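## Task

Move the blue square cup onto the top of the long lab bench beside arm1, the bearing race driver onto the top of the long lab bench beside arm2, and the wooden pillar block onto the top of the desk beside arm3. Each must keep its current upright orientation with its entire base on that top. Every other object must finish directly on the top of the furniture it sits on now. If anything is resting on a lower board beneath a top with no gripper holding it, the attempt fails. Placements the robots are still propping up do not count, so release everything and move the arms clear when finished.

## Robot and tools

Robots and cameras. Three identical i2rt Big YAM arms, named arm1, arm2 and arm3, each have six revolute joints, a two-finger gripper and a wrist camera (arm1_cam_wrist, arm2_cam_wrist, arm3_cam_wrist). Two fixed room cameras, room_a and room_b, show the whole scene. With joints 1 and 6 at zero and the hand held level and pointing forward, the wrist camera rides on top of the hand looking toward the fingertips. The hand reaches roughly 1.0 m out from the joint 1 axis. Joints move at different speeds, so the hand can sweep a wide, curved path between two postures; plan clearance accordingly.

Frames. Everything lives in one shared scene frame with its origin on the floor and +z upward. The hand point is midway between the fingertips; the hand z axis runs along the fingers, and the fingers open and close along the hand y axis. Foot poses are never printed.

execute_actions. Argument "actions" is a list holding exactly one action or none (empty list = just report state and images). An action is an object keyed by robot name; each robot entry contains "joints", an object mapping joint names to absolute target values (not offsets). Names, units, ranges and sign conventions:
- joint1_rad: -2.879 to 2.879 rad, tolerance 0.045. Yaw of the whole arm about its base; positive is counter-clockwise seen from above; zero points the arm the way its foot faces.
- joint2_rad: 0 to 3.141, tol 0.14. Shoulder; zero has the upper arm roughly level pointing backward, increasing lifts it up and over to the front.
- joint3_rad: 0 to 3.019, tol 0.09. Elbow; zero folds the forearm onto the upper arm, increasing opens it.
- joint4_rad: -1.692 to 1.57, tol 0.055. Hand pitch; positive tilts fingers up.
- joint5_rad: -1.57 to 1.57, tol 0.03. Sideways hand swing; positive toward the arm's right.
- joint6_rad: -2.094 to 2.094, tol 0.035. Hand roll; positive is clockwise viewed from behind the hand.
- gripper_m: 0 to 0.093 m, tol 0.003, the fingertip gap. Each finger pad can squeeze around 50 to 62 N, some less.
Any subset of robots and joints may be named; motions in one action start together and may finish at different moments. A joint or robot left out can still be driving toward an earlier target. A single action runs at most 15 s. Unknown keys or out-of-range numbers cause the whole call to be rejected with no motion. Optional "cameras" is a list of camera names (or "all"); omitted or null gives all, [] gives none. Example: {"actions":[{"arm1":{"joints":{"gripper_m":0.05}},"arm2":{"joints":{"joint1_rad":0.3}}}],"cameras":["room_a"]}.

wait: {"seconds": 0 to 10}. Commands nothing new; the simulation keeps running and the same state and images come back.

zoom_image: {"camera": name, "region": [x0, y0, x1, y1]} in pixels of that camera's most recent full image, origin top-left, region no larger than 504 by 504. Gives a sharper close-up.

finished_scene: {"scene": number of the current scene}. Irreversible; it checks the goal after the last command has been held, reports success, and then presents the next task. Replying without any tool call ends everything.

Reading results. joint_positions lists current joint values; the pictures line names the cameras in image order. joint_status tells how each commanded motion ended: done; off_target (stopped short and maybe still pushing); contact_stop or time_out (target dropped, joint holds its resting spot, though a timed-out joint may keep a nearby target within 0.375, 0.375, 0.113, 0.225, 0.075, 0.3 rad for joints 1 to 6 and keep pushing, listed under on_its_own). "joint command not followed" with a cause line means a safety check (self- or inter-arm collision avoidance) refused that arm's joint targets; its gripper target still runs, refused joints show not_followed, and the arm may retry them on later actions until a valid target is sent or the path clears. on_its_own describes what happens without your command; "held at" is a target, not the position. Joint torques are in joint order without the gripper, uncalibrated, noisy and nonzero even in free air; friction can mimic or mask load. A joint carrying weight may sag. Tiny target changes may produce no motion. To relieve a stalled push, command the joint's reported position. If a stop is reported, later motion calls in the same reply are skipped.

Hazards. The arms do not halt on contact and can press very hard. A forceful press between two robots ends the run in failure; the collision check ignores fingers, gripper bodies and wrist cameras and can react late. Sustained pushing or holding heats motors: a MOTOR HOT warning appears at 85 °C, and at 100 °C the arm and its gripper go limp and drop until cooled (OVER-TEMPERATURE FAULT, joints shown as limit_stop_at_motor_heat; resend targets afterward). Some heat carries into the next scene. The simulation keeps running while you think, holding your last command. Objects may occasionally be nudged by outside pushes. Never drop, slam, tip or knock objects off the workspace or onto the floor, and avoid leaving anything on a lower shelf. Quicker robot motion is better.

Each tool is called after "Emit:" as name([rows], argument=value, ...), one row to a line, values as JSON.

## Session

Emit:
execute_actions(actions=[])

Scene clock: 0.00 s.
Joint torques (N m, as the arm reports them, + toward a larger angle): no reading
Motor temperatures (°C, as the motors report them): arm1=[26 27 27 26 26 27] | arm2=[25 29 29 29 28 26] | arm3=[28 29 27 28 28 26]
arm1.joint_positions: joint1_rad=-0.202 joint2_rad=+0.325 joint3_rad=+1.305 joint4_rad=-1.263 joint5_rad=+0.272 joint6_rad=+0.355 gripper_m=+0.095
arm1.joint_status: not commanded
arm1.hand: x=-0.3492 y=+0.7539 z=+1.4720 quat_wxyz=(-0.024, -0.779, +0.186, +0.598) (m; scene frame)
arm2.joint_positions: joint1_rad=-0.524 joint2_rad=+0.608 joint3_rad=+1.512 joint4_rad=-1.367 joint5_rad=-0.297 joint6_rad=-0.321 gripper_m=+0.095
arm2.joint_status: not commanded
arm2.hand: x=-0.4757 y=-0.7517 z=+1.4677 quat_wxyz=(-0.474, -0.257, -0.803, +0.252) (m; scene frame)
arm3.joint_positions: joint1_rad=+0.713 joint2_rad=+0.388 joint3_rad=+1.386 joint4_rad=-1.451 joint5_rad=-0.049 joint6_rad=-0.569 gripper_m=+0.095
arm3.joint_status: not commanded
arm3.hand: x=+0.8977 y=-0.2154 z=+1.4201 quat_wxyz=(-0.388, -0.158, -0.832, +0.363) (m; scene frame)
pictures: arm1_cam_wrist, arm2_cam_wrist, arm3_cam_wrist, room_a, room_b
Images, in order (width x height): arm1_cam_wrist 616x616, arm2_cam_wrist 616x616, arm3_cam_wrist 616x616, room_a 504x504, room_b 504x504.

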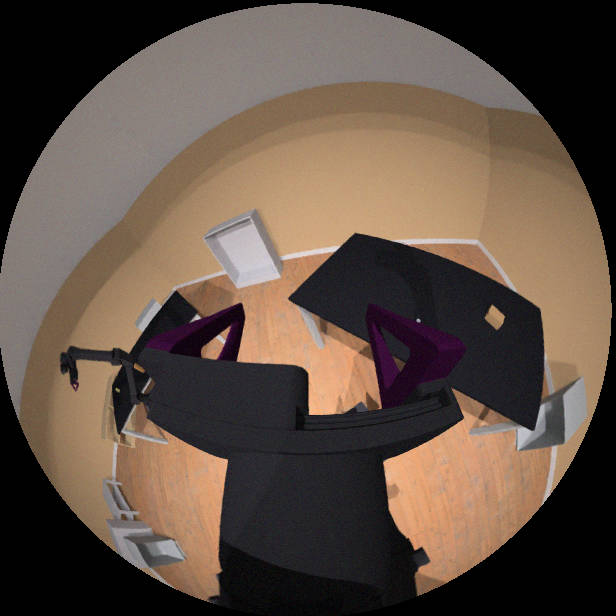

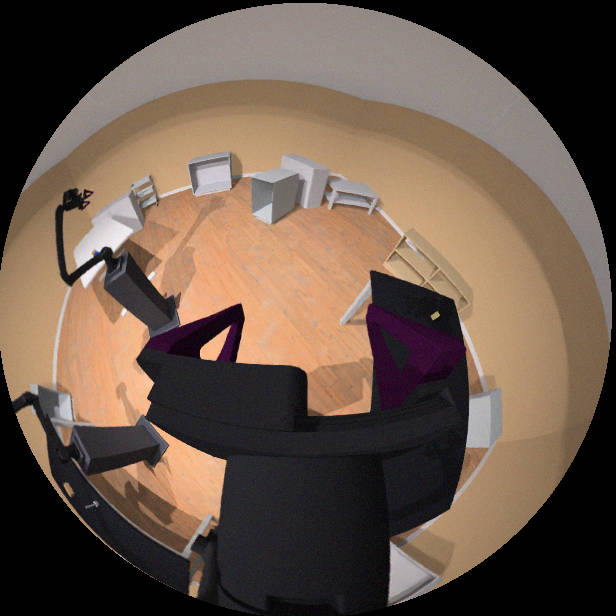

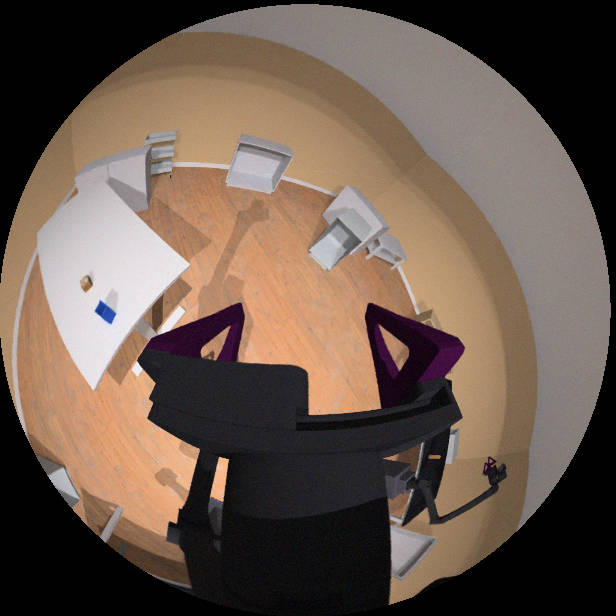

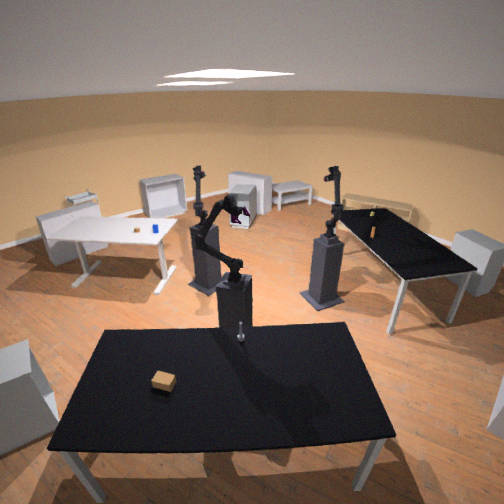

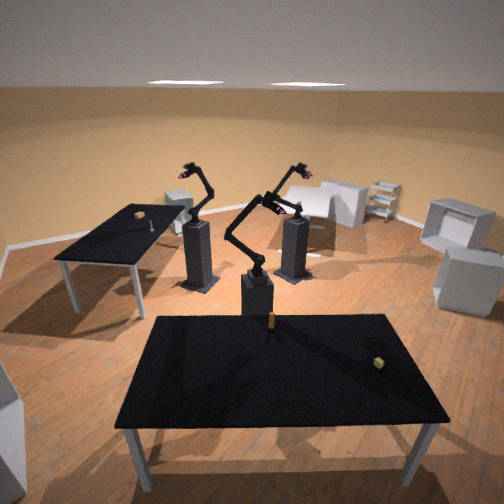

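Emit:
execute_actions([
  {"arm1":{"joints":{"joint1_rad":-1.25,"joint2_rad":1.1,"joint3_rad":0.7,"joint4_rad":-0.1,"joint5_rad":0,"joint6_rad":0}},"arm2":{"joints":{"joint1_rad":-1.7,"joint2_rad":1.1,"joint3_rad":0.7,"joint4_rad":-0.1,"joint5_rad":0,"joint6_rad":0}},"arm3":{"joints":{"joint1_rad":2.0,"joint2_rad":1.1,"joint3_rad":0.7,"joint4_rad":-0.1,"joint5_rad":0,"joint6_rad":0}}},
])

Scene clock: 3.73 s.
Joint torques (N m, as the arm reports them, + toward a larger angle): arm1=[-2.49 -7.53  9.02  2.51  0.03 -0.12] | arm2=[ -0.36 -10.75   7.82   3.05  -0.15   0.04] | arm3=[ -0.37 -10.61   7.83   3.56   0.07   0.04]
Motor temperatures (°C, as the motors report them): arm1=[26 27 27 26 26 27] | arm2=[25 29 29 29 28 26] | arm3=[28 29 27 28 28 26]
arm1.joint_positions: joint1_rad=-1.251 joint2_rad=+1.103 joint3_rad=+0.686 joint4_rad=-0.124 joint5_rad=+0.000 joint6_rad=+0.014 gripper_m=+0.095
arm1.joint_status: all done
arm1.hand: x=-0.4830 y=+1.1049 z=+1.1215 quat_wxyz=(+0.227, -0.773, +0.405, +0.432) (m; scene frame)
arm2.joint_positions: joint1_rad=-1.694 joint2_rad=+1.112 joint3_rad=+0.719 joint4_rad=-0.125 joint5_rad=+0.001 joint6_rad=-0.010 gripper_m=+0.095
arm2.joint_status: all done
arm2.hand: x=-0.9267 y=-0.9542 z=+1.1046 quat_wxyz=(-0.205, -0.787, -0.356, +0.460) (m; scene frame)
arm3.joint_positions: joint1_rad=+1.994 joint2_rad=+1.111 joint3_rad=+0.695 joint4_rad=-0.124 joint5_rad=+0.000 joint6_rad=-0.011 gripper_m=+0.095
arm3.joint_status: all done
arm3.hand: x=+1.2723 y=+0.0185 z=+1.0817 quat_wxyz=(-0.482, +0.135, -0.863, -0.066) (m; scene frame)
pictures: arm1_cam_wrist, arm2_cam_wrist, arm3_cam_wrist, room_a, room_b
Images, in order (width x height): arm1_cam_wrist 616x616, arm2_cam_wrist 616x616, arm3_cam_wrist 616x616, room_a 504x504, room_b 504x504.

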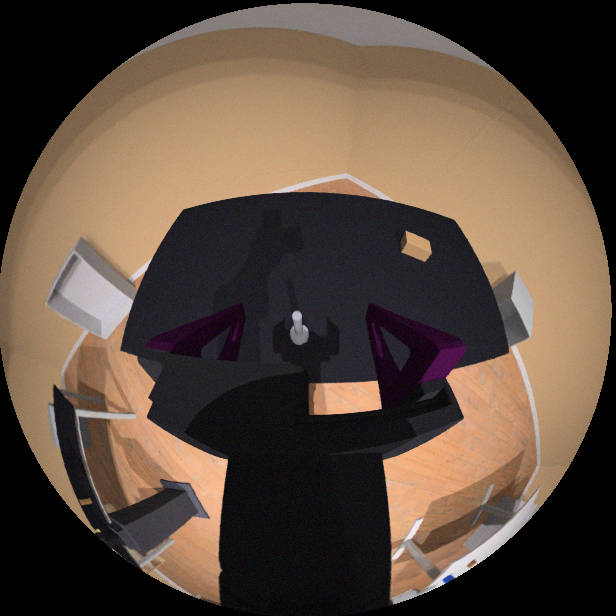

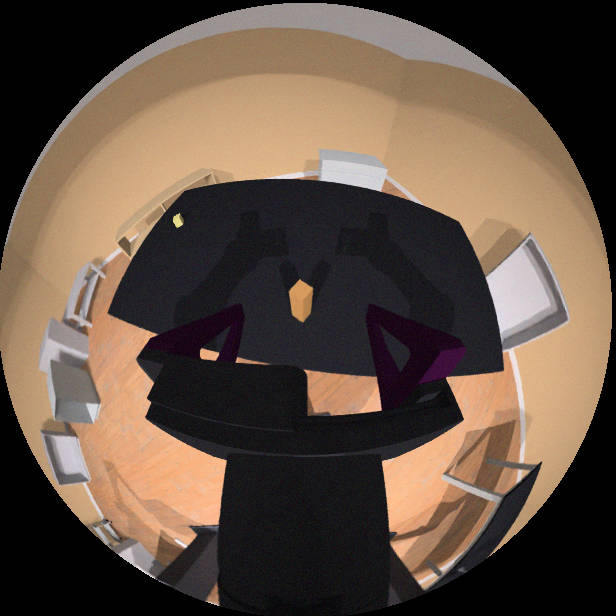

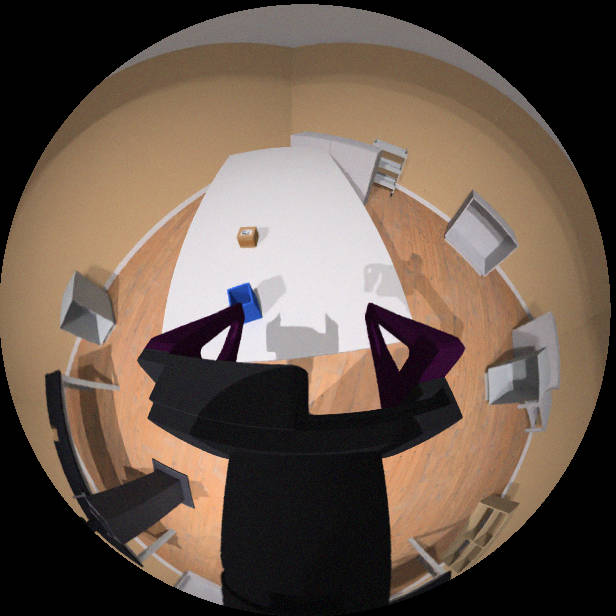

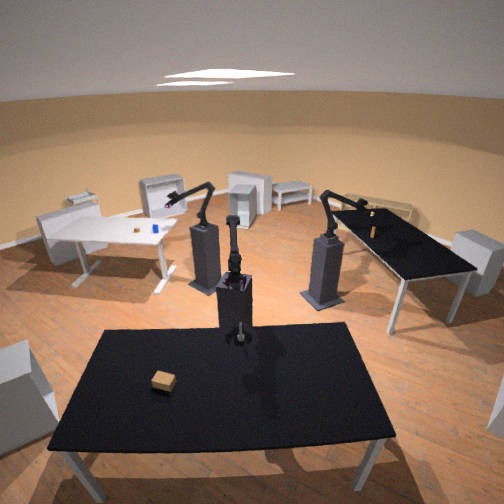

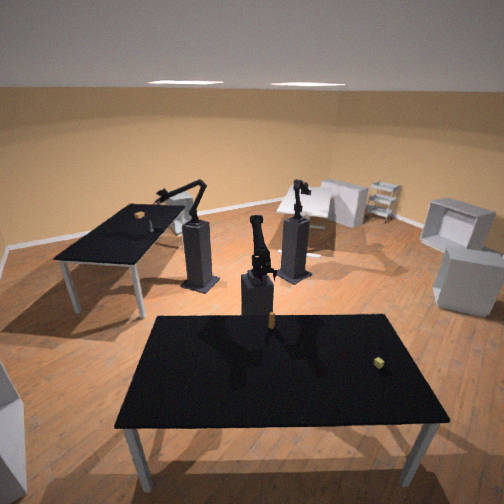

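Emit:
execute_actions([
  {"arm1":{"joints":{"joint1_rad":-1.21,"joint2_rad":1.63,"joint3_rad":0.38,"joint4_rad":0.855}},"arm2":{"joints":{"joint1_rad":-1.67,"joint2_rad":2.09,"joint3_rad":1.96,"joint4_rad":-1.43}},"arm3":{"joints":{"joint1_rad":2.22,"joint2_rad":1.48,"joint3_rad":0.385,"joint4_rad":0.68}}},
])

Scene clock: 9.27 s.
Joint torques (N m, as the arm reports them, + toward a larger angle): arm1=[-2.65 -9.61  4.9   2.51  0.02 -0.12] | arm2=[  1.35 -23.74  11.48  -0.18  -0.15   0.02] | arm3=[ -0.59 -11.59   5.21   3.61   0.07   0.04]
Motor temperatures (°C, as the motors report them): arm1=[26 28 28 26 26 27] | arm2=[25 29 31 29 28 26] | arm3=[28 29 28 28 28 26]
arm1.joint_positions: joint1_rad=-1.212 joint2_rad=+1.628 joint3_rad=+0.365 joint4_rad=+0.831 joint5_rad=+0.000 joint6_rad=+0.013 gripper_m=+0.095
arm1.joint_status: all done
arm1.hand: x=-0.4820 y=+1.0766 z=+0.9408 quat_wxyz=(+0.239, -0.756, +0.377, +0.478) (m; scene frame)
arm2.joint_positions: joint1_rad=-1.683 joint2_rad=+2.065 joint3_rad=+1.919 joint4_rad=-1.413 joint5_rad=+0.001 joint6_rad=-0.010 gripper_m=+0.095
arm2.joint_status: all done
arm2.hand: x=-1.0274 y=-1.0795 z=+1.0031 quat_wxyz=(-0.004, -0.908, -0.419, +0.006) (m; scene frame)
arm3.joint_positions: joint1_rad=+2.216 joint2_rad=+1.491 joint3_rad=+0.369 joint4_rad=+0.655 joint5_rad=+0.000 joint6_rad=-0.010 gripper_m=+0.095
arm3.joint_status: all done
arm3.hand: x=+1.2021 y=+0.0987 z=+0.9207 quat_wxyz=(-0.501, +0.224, -0.826, -0.129) (m; scene frame)
pictures: arm1_cam_wrist, arm2_cam_wrist, arm3_cam_wrist, room_a, room_b
Images, in order (width x height): arm1_cam_wrist 616x616, arm2_cam_wrist 616x616, arm3_cam_wrist 616x616, room_a 504x504, room_b 504x504.

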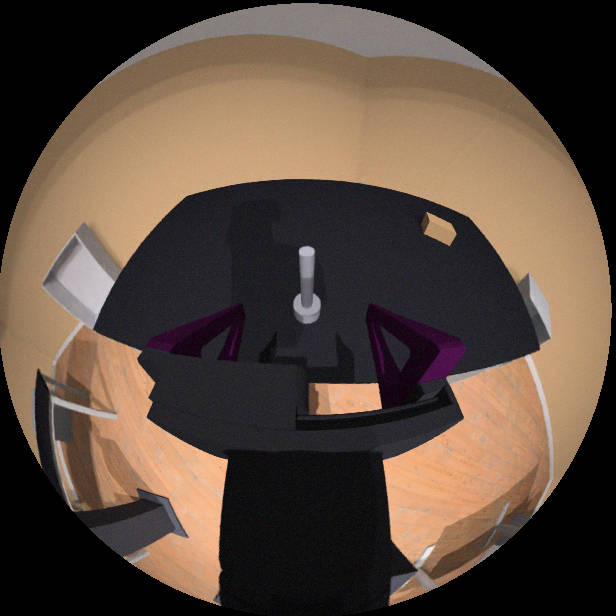

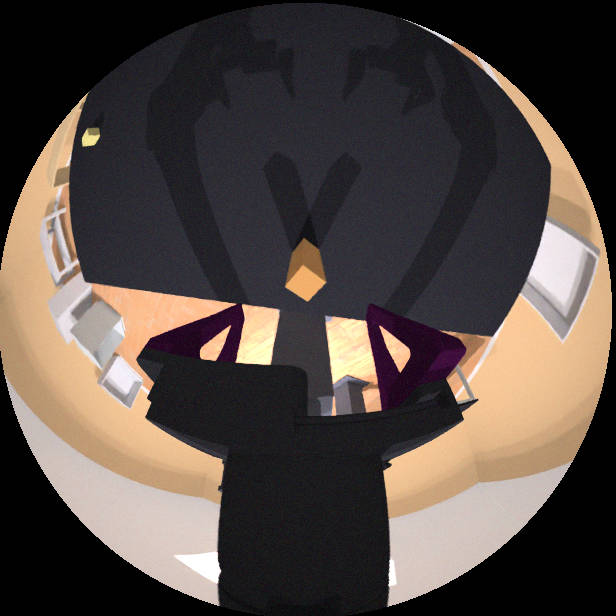

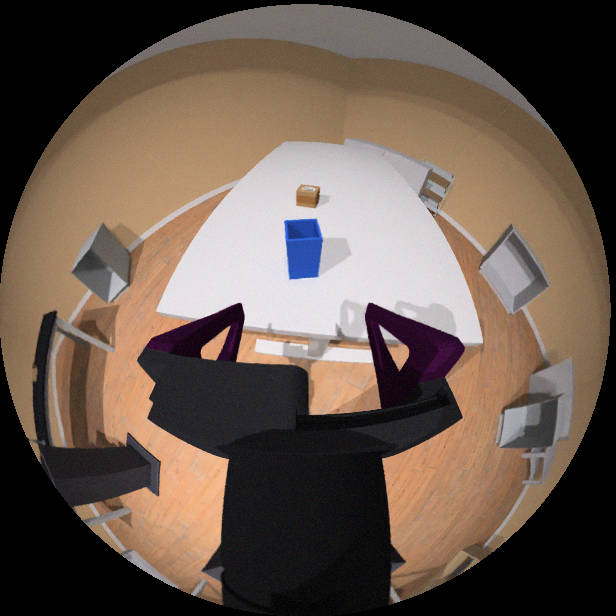

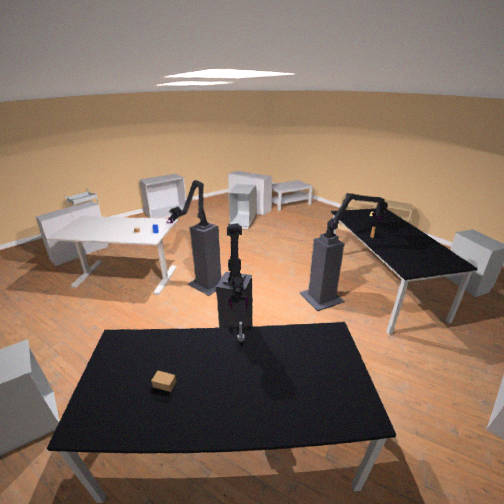

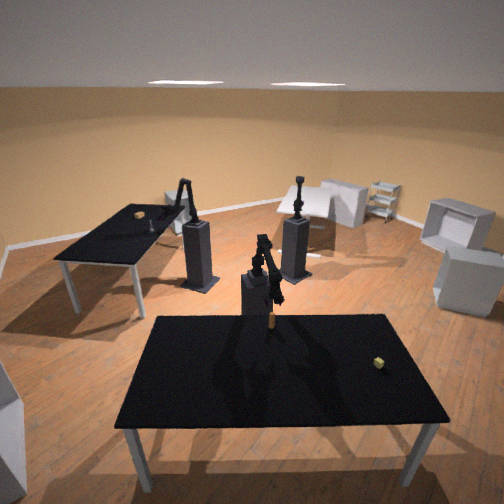

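Emit:
execute_actions([
  {"arm1":{"joints":{"joint2_rad":1.935,"joint3_rad":0.79,"joint4_rad":0.575}},"arm2":{"joints":{"joint2_rad":2.05,"joint3_rad":1.745,"joint4_rad":-1.25,"joint6_rad":0.62}},"arm3":{"joints":{"joint1_rad":-1.117,"joint2_rad":2.01,"joint3_rad":1.0,"joint4_rad":0.865}}},
], cameras=["arm1_cam_wrist","arm2_cam_wrist","room_a"])

Scene clock: 17.40 s.
Joint torques (N m, as the arm reports them, + toward a larger angle): arm1=[ -2.88 -15.89   5.88   1.39   0.05  -0.16] | arm2=[  1.1  -25.07   7.65   1.22  -0.09   0.07] | arm3=[ -0.96 -21.55   5.53   3.61   0.04   0.03]
Motor temperatures (°C, as the motors report them): arm1=[26 28 28 26 26 27] | arm2=[25 30 32 29 28 26] | arm3=[28 29 28 28 28 26]
arm1.joint_positions: joint1_rad=-1.212 joint2_rad=+1.944 joint3_rad=+0.766 joint4_rad=+0.585 joint5_rad=+0.000 joint6_rad=+0.013 gripper_m=+0.095
arm1.joint_status: all done
arm1.hand: x=-0.5556 y=+1.1745 z=+0.8701 quat_wxyz=(+0.208, -0.792, +0.396, +0.416) (m; scene frame)
arm2.joint_positions: joint1_rad=-1.683 joint2_rad=+2.049 joint3_rad=+1.754 joint4_rad=-1.268 joint5_rad=+0.001 joint6_rad=+0.610 gripper_m=+0.095
arm2.joint_status: all done
arm2.hand: x=-1.0155 y=-1.0661 z=+0.9513 quat_wxyz=(-0.005, -0.992, -0.122, +0.003) (m; scene frame)
arm3.joint_positions: joint1_rad=-1.121 joint2_rad=+2.026 joint3_rad=+0.991 joint4_rad=+0.842 joint5_rad=+0.001 joint6_rad=-0.009 gripper_m=+0.095
arm3.joint_status: all done
arm3.hand: x=+0.1653 y=-0.3382 z=+0.9457 quat_wxyz=(-0.102, -0.757, -0.124, +0.634) (m; scene frame)
pictures: arm1_cam_wrist, arm2_cam_wrist, room_a
Images, in order (width x height): arm1_cam_wrist 616x616, arm2_cam_wrist 616x616, room_a 504x504.

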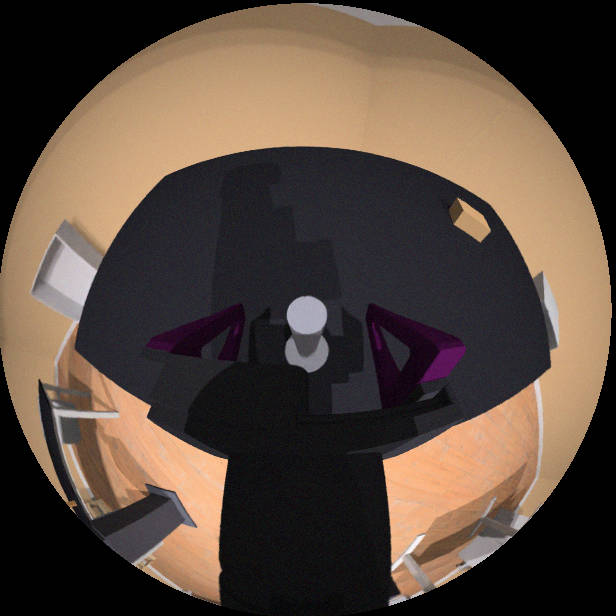

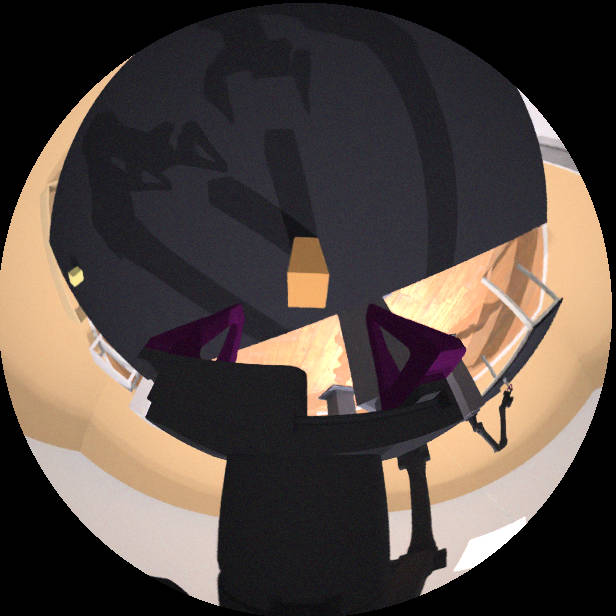

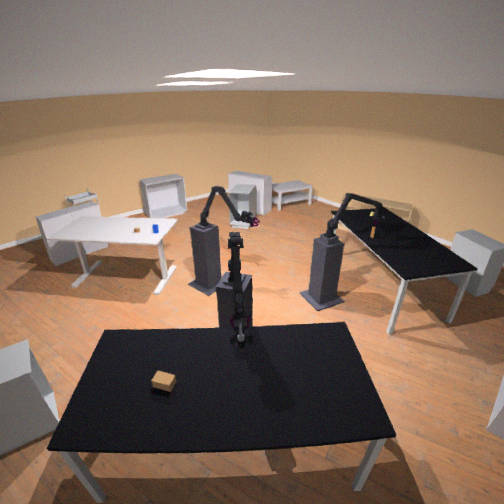

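Emit:
execute_actions([
  {"arm1":{"joints":{"joint2_rad":1.955}},"arm2":{"joints":{"joint2_rad":2.13,"joint3_rad":1.665,"joint4_rad":-1.11}}},
], cameras=[])

Emit:
execute_actions([
  {"arm1":{"joints":{"gripper_m":0.0}},"arm2":{"joints":{"gripper_m":0.01}}},
], cameras=["arm1_cam_wrist","arm2_cam_wrist"])

Scene clock: 20.90 s.
Joint torques (N m, as the arm reports them, + toward a larger angle): arm1=[ -2.8  -15.08   5.88   1.26   0.03  -0.13] | arm2=[  0.86 -22.62   7.12   1.04  -0.06   0.03] | arm3=[ -0.39 -21.46   5.51   3.6    0.04   0.03]
Motor temperatures (°C, as the motors report them): arm1=[26 28 28 26 26 27] | arm2=[25 30 32 29 28 26] | arm3=[28 29 28 28 28 26]
arm1.joint_positions: joint1_rad=-1.212 joint2_rad=+1.949 joint3_rad=+0.766 joint4_rad=+0.585 joint5_rad=+0.000 joint6_rad=+0.013 gripper_m=+0.095
arm1.joint_status: all done
arm1.hand: x=-0.5551 y=+1.1739 z=+0.8676 quat_wxyz=(+0.208, -0.793, +0.396, +0.414) (m; scene frame)
arm2.joint_positions: joint1_rad=-1.683 joint2_rad=+2.099 joint3_rad=+1.676 joint4_rad=-1.127 joint5_rad=+0.001 joint6_rad=+0.610 gripper_m=+0.095
arm2.joint_status: all done
arm2.hand: x=-1.0161 y=-1.0671 z=+0.8938 quat_wxyz=(-0.009, -0.992, -0.122, +0.008) (m; scene frame)
arm3.joint_positions: joint1_rad=-1.121 joint2_rad=+2.026 joint3_rad=+0.991 joint4_rad=+0.842 joint5_rad=+0.001 joint6_rad=-0.009 gripper_m=+0.095
arm3.joint_status: not commanded
arm3.hand: x=+0.1653 y=-0.3382 z=+0.9457 quat_wxyz=(-0.102, -0.757, -0.124, +0.634) (m; scene frame)
pictures: none
No camera images: the call's "cameras" was empty. Leave "cameras" out to get every camera's image.

Scene clock: 21.63 s.
Joint torques (N m, as the arm reports them, + toward a larger angle): arm1=[ -2.75 -14.65   5.86   1.36  -0.03  -0.09] | arm2=[  1.2  -23.46   6.94   0.95  -0.07   0.01] | arm3=[ -0.27 -21.59   5.5    3.6    0.03   0.02]
Motor temperatures (°C, as the motors report them): arm1=[26 28 28 26 26 27] | arm2=[25 30 32 29 28 26] | arm3=[28 29 28 28 28 26]
arm1.joint_positions: joint1_rad=-1.211 joint2_rad=+1.949 joint3_rad=+0.766 joint4_rad=+0.585 joint5_rad=+0.001 joint6_rad=+0.009 gripper_m=+0.019
arm1.joint_status: gripper_m off_target (ended at +0.019, target +0.000)
arm1.hand: x=-0.5551 y=+1.1739 z=+0.8675 quat_wxyz=(+0.209, -0.794, +0.394, +0.413) (m; scene frame)
arm2.joint_positions: joint1_rad=-1.683 joint2_rad=+2.099 joint3_rad=+1.676 joint4_rad=-1.126 joint5_rad=+0.001 joint6_rad=+0.611 gripper_m=+0.035
arm2.joint_status: gripper_m off_target (ended at +0.035, target +0.010)
arm2.hand: x=-1.0161 y=-1.0673 z=+0.8938 quat_wxyz=(-0.010, -0.992, -0.122, +0.008) (m; scene frame)
arm3.joint_positions: joint1_rad=-1.121 joint2_rad=+2.026 joint3_rad=+0.991 joint4_rad=+0.842 joint5_rad=+0.001 joint6_rad=-0.009 gripper_m=+0.095
arm3.joint_status: not commanded
arm3.hand: x=+0.1653 y=-0.3382 z=+0.9457 quat_wxyz=(-0.102, -0.757, -0.124, +0.634) (m; scene frame)
pictures: arm1_cam_wrist, arm2_cam_wrist
Images, in order (width x height): arm1_cam_wrist 616x616, arm2_cam_wrist 616x616.

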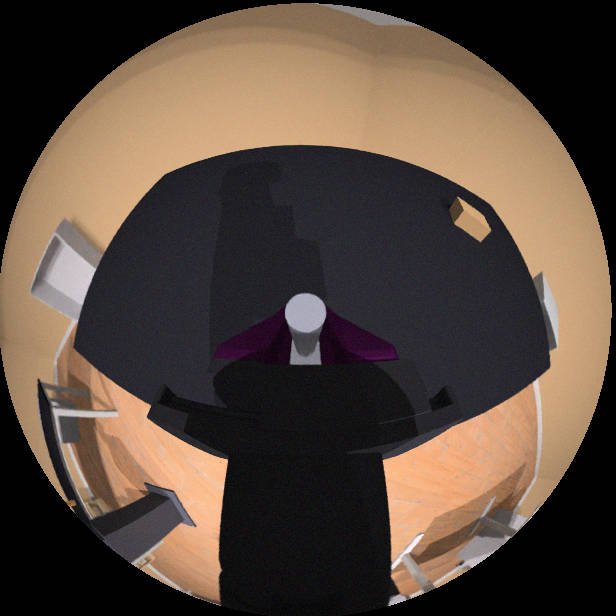

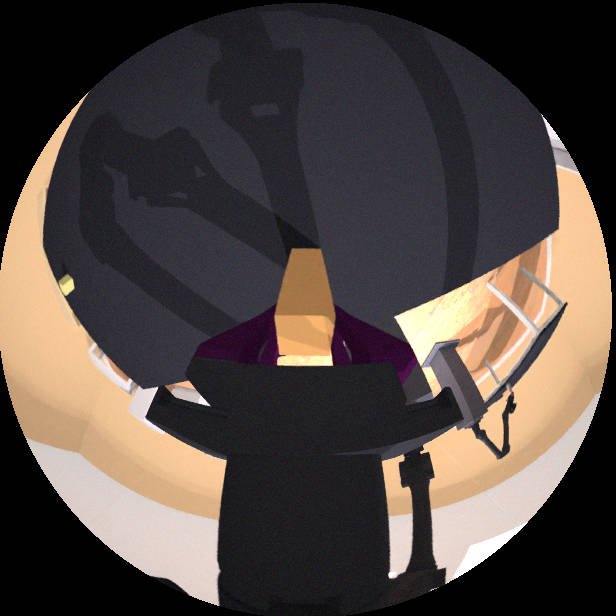

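Emit:
execute_actions([
  {"arm1":{"joints":{"joint2_rad":1.65,"joint3_rad":0.87,"joint4_rad":0.27}},"arm2":{"joints":{"joint2_rad":2.05,"joint3_rad":1.95,"joint4_rad":-1.42}}},
], cameras=[])

Emit:
execute_actions([
  {"arm1":{"joints":{"joint1_rad":0.99,"joint2_rad":1.56,"joint3_rad":1.22,"joint4_rad":-0.21}},"arm2":{"joints":{"joint1_rad":0.91,"joint2_rad":2.13,"joint3_rad":2.11,"joint4_rad":-1.53,"joint6_rad":0}}},
])

Scene clock: 26.20 s.
Joint torques (N m, as the arm reports them, + toward a larger angle): arm1=[ -2.31 -16.84   9.92   2.06  -0.02  -0.03] | arm2=[  0.64 -25.4   11.71  -0.14  -0.06   0.05] | arm3=[ -0.31 -21.48   5.52   3.62   0.03   0.03]
Motor temperatures (°C, as the motors report them): arm1=[26 28 28 26 26 27] | arm2=[25 30 32 29 28 26] | arm3=[28 30 28 28 28 26]
arm1.joint_positions: joint1_rad=-1.211 joint2_rad=+1.675 joint3_rad=+0.819 joint4_rad=+0.261 joint5_rad=+0.001 joint6_rad=+0.008 gripper_m=+0.019
arm1.joint_status: all done
arm1.hand: x=-0.5628 y=+1.1819 z=+0.9753 quat_wxyz=(+0.209, -0.794, +0.394, +0.414) (m; scene frame)
arm2.joint_positions: joint1_rad=-1.683 joint2_rad=+2.048 joint3_rad=+1.905 joint4_rad=-1.403 joint5_rad=+0.001 joint6_rad=+0.611 gripper_m=+0.035
arm2.joint_status: all done
arm2.hand: x=-1.0263 y=-1.0783 z=+1.0086 quat_wxyz=(-0.011, -0.992, -0.122, +0.009) (m; scene frame)
arm3.joint_positions: joint1_rad=-1.121 joint2_rad=+2.026 joint3_rad=+0.991 joint4_rad=+0.842 joint5_rad=+0.001 joint6_rad=-0.009 gripper_m=+0.095
arm3.joint_status: not commanded
arm3.hand: x=+0.1653 y=-0.3382 z=+0.9457 quat_wxyz=(-0.102, -0.757, -0.124, +0.634) (m; scene frame)
pictures: none
No camera images: the call's "cameras" was empty. Leave "cameras" out to get every camera's image.

Scene clock: 28.77 s.
Joint torques (N m, as the arm reports them, + toward a larger angle): arm1=[ -2.76 -20.16  11.     2.04   0.07  -0.07] | arm2=[ -0.78 -25.25  12.29  -0.23   0.01  -0.16] | arm3=[ -0.35 -21.55   5.53   3.61   0.03   0.03]
Motor temperatures (°C, as the motors report them): arm1=[26 28 29 26 26 27] | arm2=[25 30 33 29 28 26] | arm3=[28 30 28 28 28 26]
arm1.joint_positions: joint1_rad=+0.992 joint2_rad=+1.606 joint3_rad=+1.180 joint4_rad=-0.217 joint5_rad=-0.001 joint6_rad=+0.007 gripper_m=+0.019
arm1.joint_status: all done
arm1.hand: x=-0.3956 y=+0.0971 z=+1.1073 quat_wxyz=(-0.275, -0.721, -0.531, +0.351) (m; scene frame)
arm2.joint_positions: joint1_rad=+0.918 joint2_rad=+2.110 joint3_rad=+2.060 joint4_rad=-1.513 joint5_rad=-0.002 joint6_rad=+0.007 gripper_m=+0.035
arm2.joint_status: all done
arm2.hand: x=+0.0195 y=-0.3915 z=+1.0254 quat_wxyz=(-0.004, +0.153, -0.988, +0.001) (m; scene frame)
arm3.joint_positions: joint1_rad=-1.121 joint2_rad=+2.026 joint3_rad=+0.991 joint4_rad=+0.842 joint5_rad=+0.001 joint6_rad=-0.009 gripper_m=+0.095
arm3.joint_status: not commanded
arm3.hand: x=+0.1653 y=-0.3382 z=+0.9457 quat_wxyz=(-0.102, -0.757, -0.124, +0.634) (m; scene frame)
pictures: arm1_cam_wrist, arm2_cam_wrist, arm3_cam_wrist, room_a, room_b
Images, in order (width x height): arm1_cam_wrist 616x616, arm2_cam_wrist 616x616, arm3_cam_wrist 616x616, room_a 504x504, room_b 504x504.

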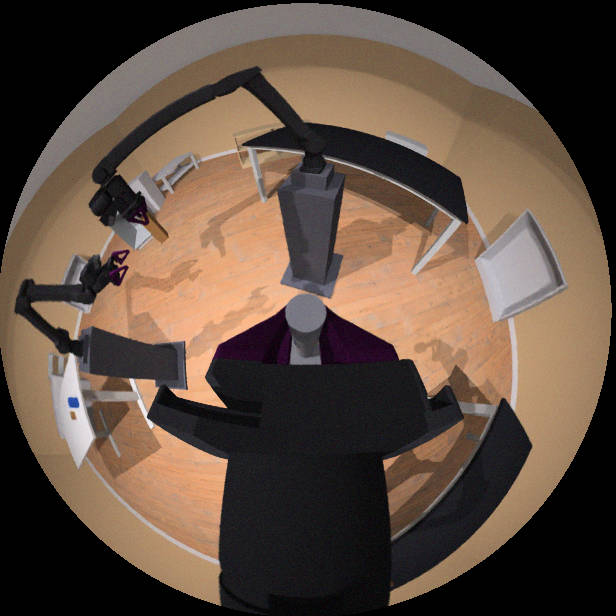

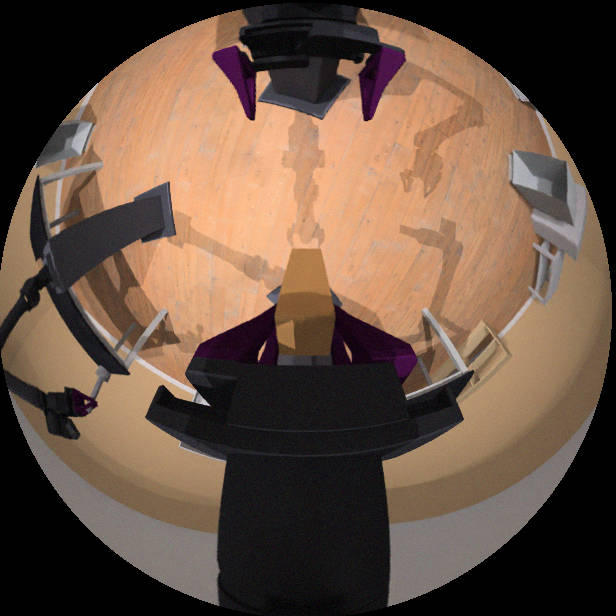

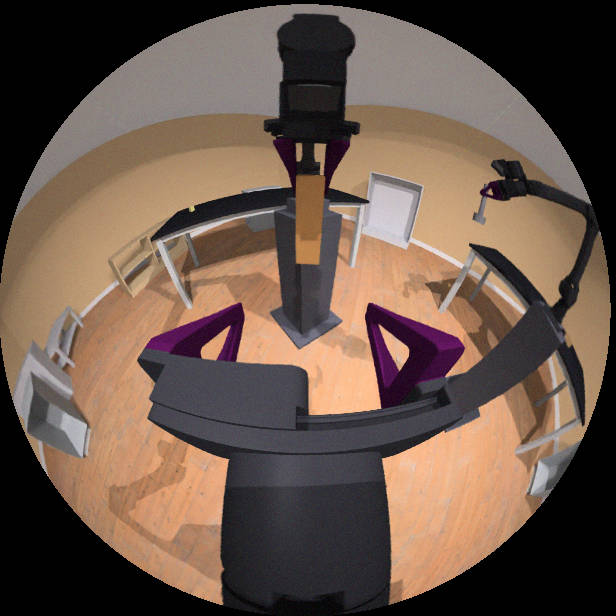

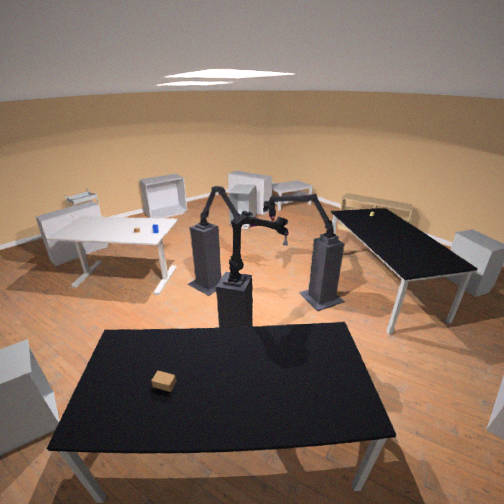

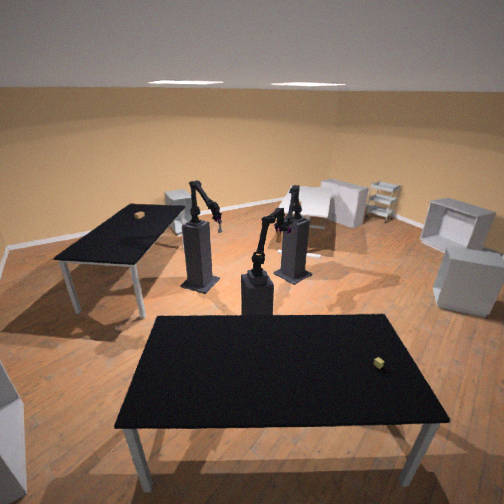

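Emit:
execute_actions([
  {"arm1":{"joints":{"joint4_rad":-0.14}},"arm3":{"joints":{"joint1_rad":-1.128,"joint2_rad":2.29,"joint3_rad":1.6,"joint4_rad":0.515}}},
], cameras=["arm1_cam_wrist","arm2_cam_wrist","arm3_cam_wrist"])

Scene clock: 32.60 s.
Joint torques (N m, as the arm reports them, + toward a larger angle): arm1=[ -2.54 -20.31  10.93   3.31   0.04  -0.1 ] | arm2=[ -1.22 -25.41  12.22  -0.16  -0.02  -0.18] | arm3=[ -1.31 -26.23   9.11   2.26   0.04   0.02]
Motor temperatures (°C, as the motors report them): arm1=[26 28 29 26 26 27] | arm2=[25 31 34 29 28 26] | arm3=[28 30 28 28 28 26]
arm1.joint_positions: joint1_rad=+0.992 joint2_rad=+1.606 joint3_rad=+1.180 joint4_rad=-0.186 joint5_rad=-0.001 joint6_rad=+0.007 gripper_m=+0.019
arm1.joint_status: all done
arm1.hand: x=-0.3969 y=+0.0928 z=+1.1134 quat_wxyz=(-0.283, -0.715, -0.526, +0.363) (m; scene frame)
arm2.joint_positions: joint1_rad=+0.918 joint2_rad=+2.110 joint3_rad=+2.060 joint4_rad=-1.513 joint5_rad=-0.002 joint6_rad=+0.007 gripper_m=+0.035
arm2.joint_status: not commanded
arm2.hand: x=+0.0195 y=-0.3915 z=+1.0254 quat_wxyz=(-0.004, +0.153, -0.988, +0.001) (m; scene frame)
arm3.joint_positions: joint1_rad=-1.121 joint2_rad=+2.294 joint3_rad=+1.561 joint4_rad=+0.522 joint5_rad=+0.001 joint6_rad=-0.009 gripper_m=+0.095
arm3.joint_status: all done
arm3.hand: x=+0.0118 y=-0.3895 z=+0.9456 quat_wxyz=(-0.101, -0.763, -0.125, +0.627) (m; scene frame)
pictures: arm1_cam_wrist, arm2_cam_wrist, arm3_cam_wrist
Images, in order (width x height): arm1_cam_wrist 616x616, arm2_cam_wrist 616x616, arm3_cam_wrist 616x616.

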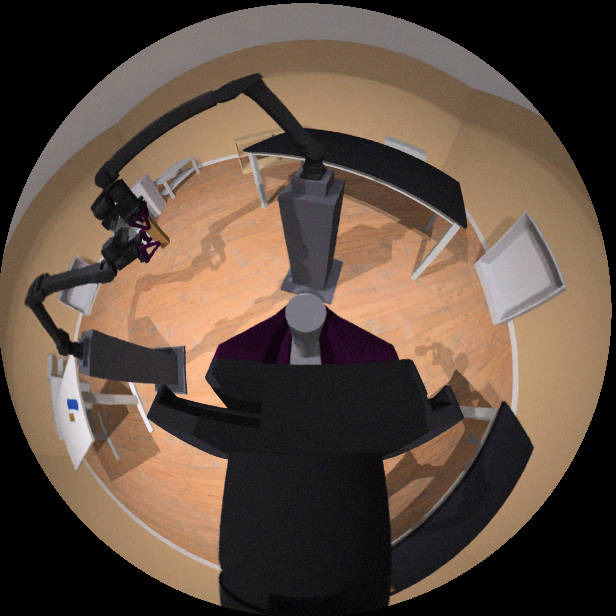

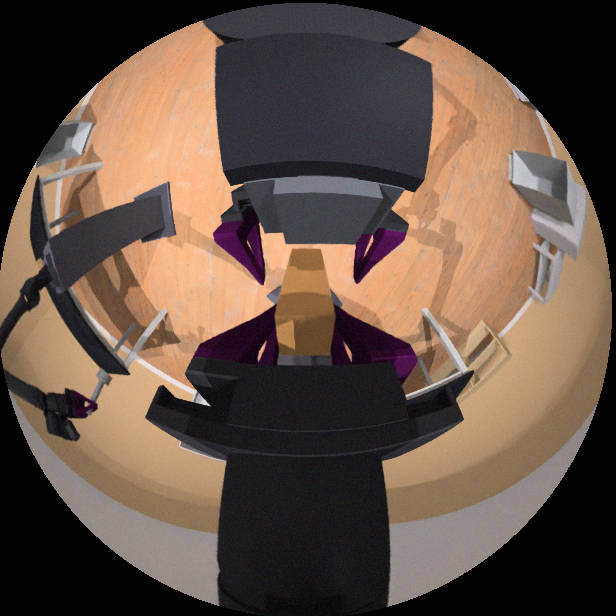

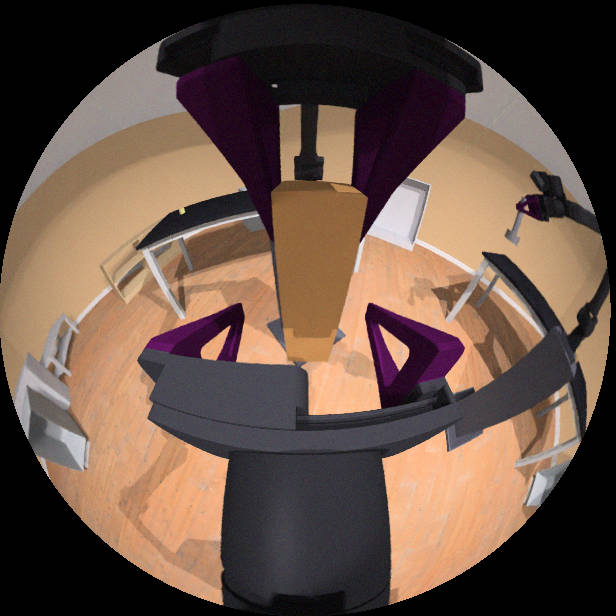

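Emit:
execute_actions([
  {"arm3":{"joints":{"gripper_m":0.01,"joint1_rad":-1.135}}},
], cameras=[])

Scene clock: 34.20 s.
Joint torques (N m, as the arm reports them, + toward a larger angle): arm1=[ -2.37 -20.29  11.08   3.25   0.03  -0.07] | arm2=[ -1.06 -24.71  12.32  -0.15  -0.08  -0.07] | arm3=[ -1.28 -26.43   9.2    2.21  -0.06   0.  ]
Motor temperatures (°C, as the motors report them): arm1=[26 28 29 26 26 27] | arm2=[25 31 34 29 28 26] | arm3=[28 30 28 28 28 26]
arm1.joint_positions: joint1_rad=+0.992 joint2_rad=+1.606 joint3_rad=+1.180 joint4_rad=-0.186 joint5_rad=-0.001 joint6_rad=+0.007 gripper_m=+0.019
arm1.joint_status: not commanded
arm1.hand: x=-0.3969 y=+0.0928 z=+1.1134 quat_wxyz=(-0.283, -0.715, -0.526, +0.363) (m; scene frame)
arm2.joint_positions: joint1_rad=+0.917 joint2_rad=+2.110 joint3_rad=+2.060 joint4_rad=-1.513 joint5_rad=+0.000 joint6_rad=+0.002 gripper_m=+0.035
arm2.joint_status: not commanded
arm2.hand: x=+0.0199 y=-0.3924 z=+1.0254 quat_wxyz=(-0.004, +0.155, -0.988, +0.002) (m; scene frame)
arm3.joint_positions: joint1_rad=-1.124 joint2_rad=+2.294 joint3_rad=+1.561 joint4_rad=+0.522 joint5_rad=+0.004 joint6_rad=-0.006 gripper_m=+0.035
arm3.joint_status: gripper_m off_target (ended at +0.035, target +0.010); the others done
arm3.hand: x=+0.0110 y=-0.3870 z=+0.9456 quat_wxyz=(-0.101, -0.763, -0.122, +0.627) (m; scene frame)
pictures: none
No camera images: the call's "cameras" was empty. Leave "cameras" out to get every camera's image.

Emit:
execute_actions([
  {"arm2":{"joints":{"gripper_m":0.093}}},
], cameras=[])

Emit:
execute_actions([
  {"arm2":{"joints":{"joint2_rad":1.85}}},
], cameras=[])

Emit:
execute_actions([
  {"arm2":{"joints":{"joint1_rad":1.3,"joint2_rad":1.5,"joint3_rad":0.74,"joint4_rad":0.565}},"arm3":{"joints":{"joint1_rad":1.85,"joint2_rad":2.12,"joint3_rad":1.06,"joint4_rad":0.89}}},
], cameras=[])

Emit:
execute_actions([
  {"arm2":{"joints":{"joint1_rad":1.855}},"arm3":{"joints":{"joint2_rad":2.28,"joint3_rad":1.11,"joint4_rad":1.02}}},
])

Emit:
zoom_image(camera="room_a", region=[110, 190, 220, 250])

Scene clock: 38.83 s.
Joint torques (N m, as the arm reports them, + toward a larger angle): arm1=[ -2.71 -19.93  10.96   3.23   0.04  -0.02] | arm2=[ -0.62 -24.93  12.27  -0.12  -0.1   -0.09] | arm3=[ -1.65 -26.94   9.06   2.35  -0.04  -0.01]
Motor temperatures (°C, as the motors report them): arm1=[26 28 30 26 26 27] | arm2=[25 31 35 29 28 26] | arm3=[28 30 29 28 28 26]
arm1.joint_positions: joint1_rad=+0.992 joint2_rad=+1.606 joint3_rad=+1.180 joint4_rad=-0.186 joint5_rad=-0.001 joint6_rad=+0.007 gripper_m=+0.019
arm1.joint_status: not commanded
arm1.hand: x=-0.3969 y=+0.0928 z=+1.1134 quat_wxyz=(-0.283, -0.715, -0.526, +0.363) (m; scene frame)
arm2.joint_positions: joint1_rad=+0.917 joint2_rad=+2.110 joint3_rad=+2.060 joint4_rad=-1.513 joint5_rad=+0.000 joint6_rad=+0.002 gripper_m=+0.093
arm2.joint_status: all done
arm2.hand: x=+0.0199 y=-0.3924 z=+1.0254 quat_wxyz=(-0.004, +0.155, -0.988, +0.002) (m; scene frame)
arm3.joint_positions: joint1_rad=-1.124 joint2_rad=+2.299 joint3_rad=+1.561 joint4_rad=+0.519 joint5_rad=+0.003 joint6_rad=-0.006 gripper_m=+0.035
arm3.joint_status: not commanded
arm3.hand: x=+0.0114 y=-0.3869 z=+0.9405 quat_wxyz=(-0.100, -0.765, -0.123, +0.624) (m; scene frame)
pictures: none
No camera images: the call's "cameras" was empty. Leave "cameras" out to get every camera's image.

Scene clock: 40.23 s.
Joint torques (N m, as the arm reports them, + toward a larger angle): arm1=[ -3.03 -20.29  11.08   3.3    0.06  -0.03] | arm2=[ -0.78 -19.47  10.15   0.44  -0.09  -0.09] | arm3=[ -1.66 -27.04   9.16   2.34  -0.05  -0.01]
Motor temperatures (°C, as the motors report them): arm1=[26 29 30 26 26 27] | arm2=[25 31 35 29 28 26] | arm3=[28 30 29 28 28 26]
arm1.joint_positions: joint1_rad=+0.992 joint2_rad=+1.606 joint3_rad=+1.180 joint4_rad=-0.186 joint5_rad=-0.001 joint6_rad=+0.007 gripper_m=+0.019
arm1.joint_status: not commanded
arm1.hand: x=-0.3969 y=+0.0928 z=+1.1134 quat_wxyz=(-0.283, -0.715, -0.526, +0.363) (m; scene frame)
arm2.joint_positions: joint1_rad=+0.917 joint2_rad=+1.812 joint3_rad=+2.093 joint4_rad=-1.514 joint5_rad=+0.000 joint6_rad=+0.002 gripper_m=+0.093
arm2.joint_status: all done
arm2.hand: x=-0.0099 y=-0.4010 z=+1.2257 quat_wxyz=(-0.166, +0.154, -0.974, -0.024) (m; scene frame)
arm3.joint_positions: joint1_rad=-1.124 joint2_rad=+2.299 joint3_rad=+1.561 joint4_rad=+0.519 joint5_rad=+0.003 joint6_rad=-0.006 gripper_m=+0.035
arm3.joint_status: not commanded
arm3.hand: x=+0.0114 y=-0.3869 z=+0.9405 quat_wxyz=(-0.100, -0.765, -0.123, +0.624) (m; scene frame)
pictures: none
No camera images: the call's "cameras" was empty. Leave "cameras" out to get every camera's image.

Scene clock: 42.77 s.
Joint torques (N m, as the arm reports them, + toward a larger angle): arm1=[ -2.53 -20.03  10.91   3.45   0.07  -0.07] | arm2=[ -0.83 -15.09   6.62   3.15  -0.01  -0.08] | arm3=[ -1.65 -23.73   4.42   4.08   0.16   0.  ]
Motor temperatures (°C, as the motors report them): arm1=[26 29 30 26 26 27] | arm2=[25 31 34 29 28 26] | arm3=[28 31 29 28 28 26]
arm1.joint_positions: joint1_rad=+0.992 joint2_rad=+1.606 joint3_rad=+1.180 joint4_rad=-0.186 joint5_rad=-0.001 joint6_rad=+0.007 gripper_m=+0.019
arm1.joint_status: not commanded
arm1.hand: x=-0.3969 y=+0.0928 z=+1.1134 quat_wxyz=(-0.283, -0.715, -0.526, +0.363) (m; scene frame)
arm2.joint_positions: joint1_rad=+1.307 joint2_rad=+1.502 joint3_rad=+0.754 joint4_rad=+0.539 joint5_rad=-0.001 joint6_rad=+0.002 gripper_m=+0.093
arm2.joint_status: all done
arm2.hand: x=-0.1605 y=-0.2173 z=+1.0709 quat_wxyz=(-0.590, +0.269, -0.730, -0.216) (m; scene frame)
arm3.joint_positions: joint1_rad=+1.857 joint2_rad=+2.147 joint3_rad=+1.059 joint4_rad=+0.857 joint5_rad=-0.002 joint6_rad=-0.006 gripper_m=+0.035
arm3.joint_status: all done
arm3.hand: x=+1.5083 y=-0.0105 z=+0.8761 quat_wxyz=(-0.614, +0.069, -0.785, -0.044) (m; scene frame)
pictures: none
No camera images: the call's "cameras" was empty. Leave "cameras" out to get every camera's image.

Scene clock: 43.97 s.
Joint torques (N m, as the arm reports them, + toward a larger angle): arm1=[ -3.23 -19.62  10.98   3.27   0.05  -0.08] | arm2=[ -0.11 -14.58   6.65   3.16  -0.07  -0.11] | arm3=[ -1.75 -23.36   5.34   3.52   0.14  -0.03]
Motor temperatures (°C, as the motors report them): arm1=[26 29 30 26 26 27] | arm2=[25 31 34 29 28 26] | arm3=[28 31 29 28 28 26]
arm1.joint_positions: joint1_rad=+0.992 joint2_rad=+1.606 joint3_rad=+1.180 joint4_rad=-0.186 joint5_rad=-0.001 joint6_rad=+0.007 gripper_m=+0.019
arm1.joint_status: not commanded
arm1.hand: x=-0.3969 y=+0.0928 z=+1.1134 quat_wxyz=(-0.283, -0.715, -0.526, +0.363) (m; scene frame)
arm2.joint_positions: joint1_rad=+1.855 joint2_rad=+1.502 joint3_rad=+0.754 joint4_rad=+0.539 joint5_rad=-0.001 joint6_rad=+0.002 gripper_m=+0.093
arm2.joint_status: all done
arm2.hand: x=-0.4227 y=-0.0403 z=+1.0698 quat_wxyz=(-0.509, +0.456, -0.631, -0.368) (m; scene frame)
arm3.joint_positions: joint1_rad=+1.857 joint2_rad=+2.301 joint3_rad=+1.081 joint4_rad=+1.000 joint5_rad=-0.002 joint6_rad=-0.004 gripper_m=+0.035
arm3.joint_status: all done
arm3.hand: x=+1.5020 y=-0.0122 z=+0.8147 quat_wxyz=(-0.618, +0.067, -0.782, -0.045) (m; scene frame)
pictures: arm1_cam_wrist, arm2_cam_wrist, arm3_cam_wrist, room_a, room_b
Images, in order (width x height): arm1_cam_wrist 616x616, arm2_cam_wrist 616x616, arm3_cam_wrist 616x616, room_a 504x504, room_b 504x504.

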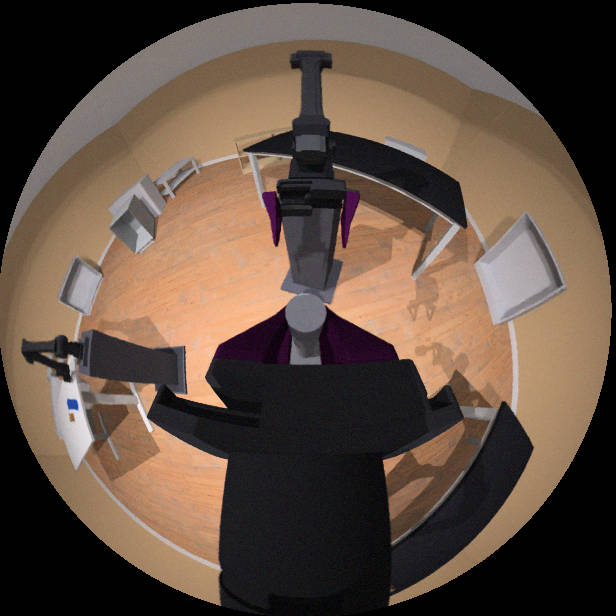

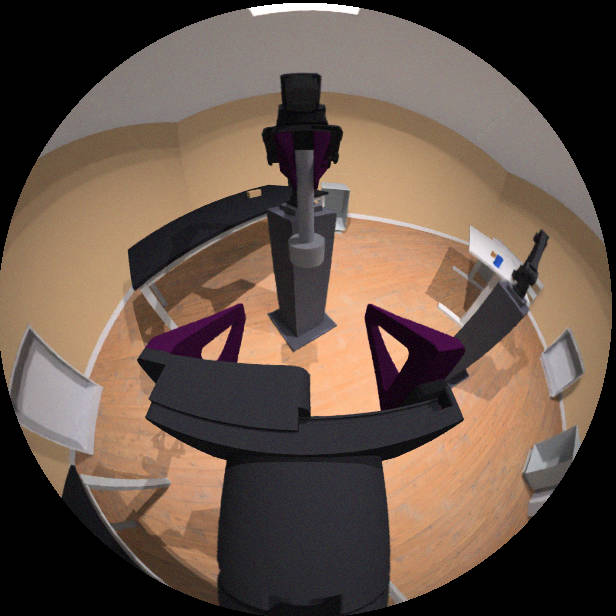

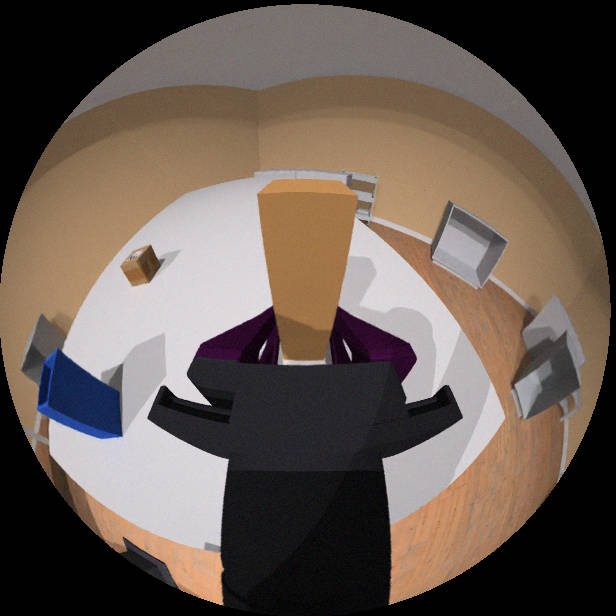

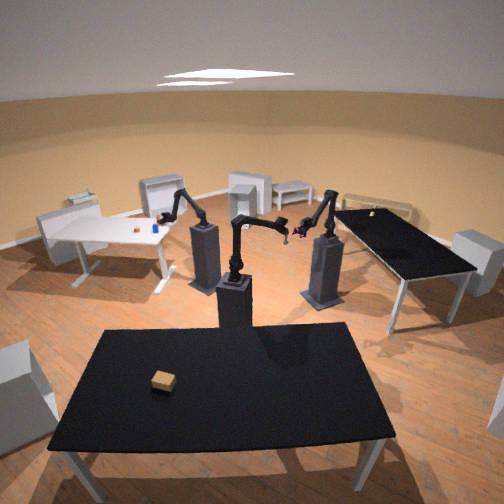

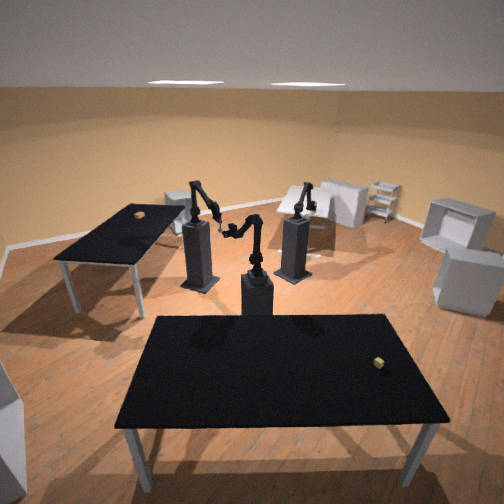

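Region (110, 190, 220, 250) of room_a's 504x504 image, scaled by 4.582, with more detail than that image has; it fills the top 275 rows of this view, and the rest is white.

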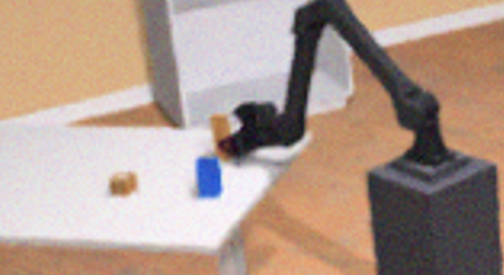

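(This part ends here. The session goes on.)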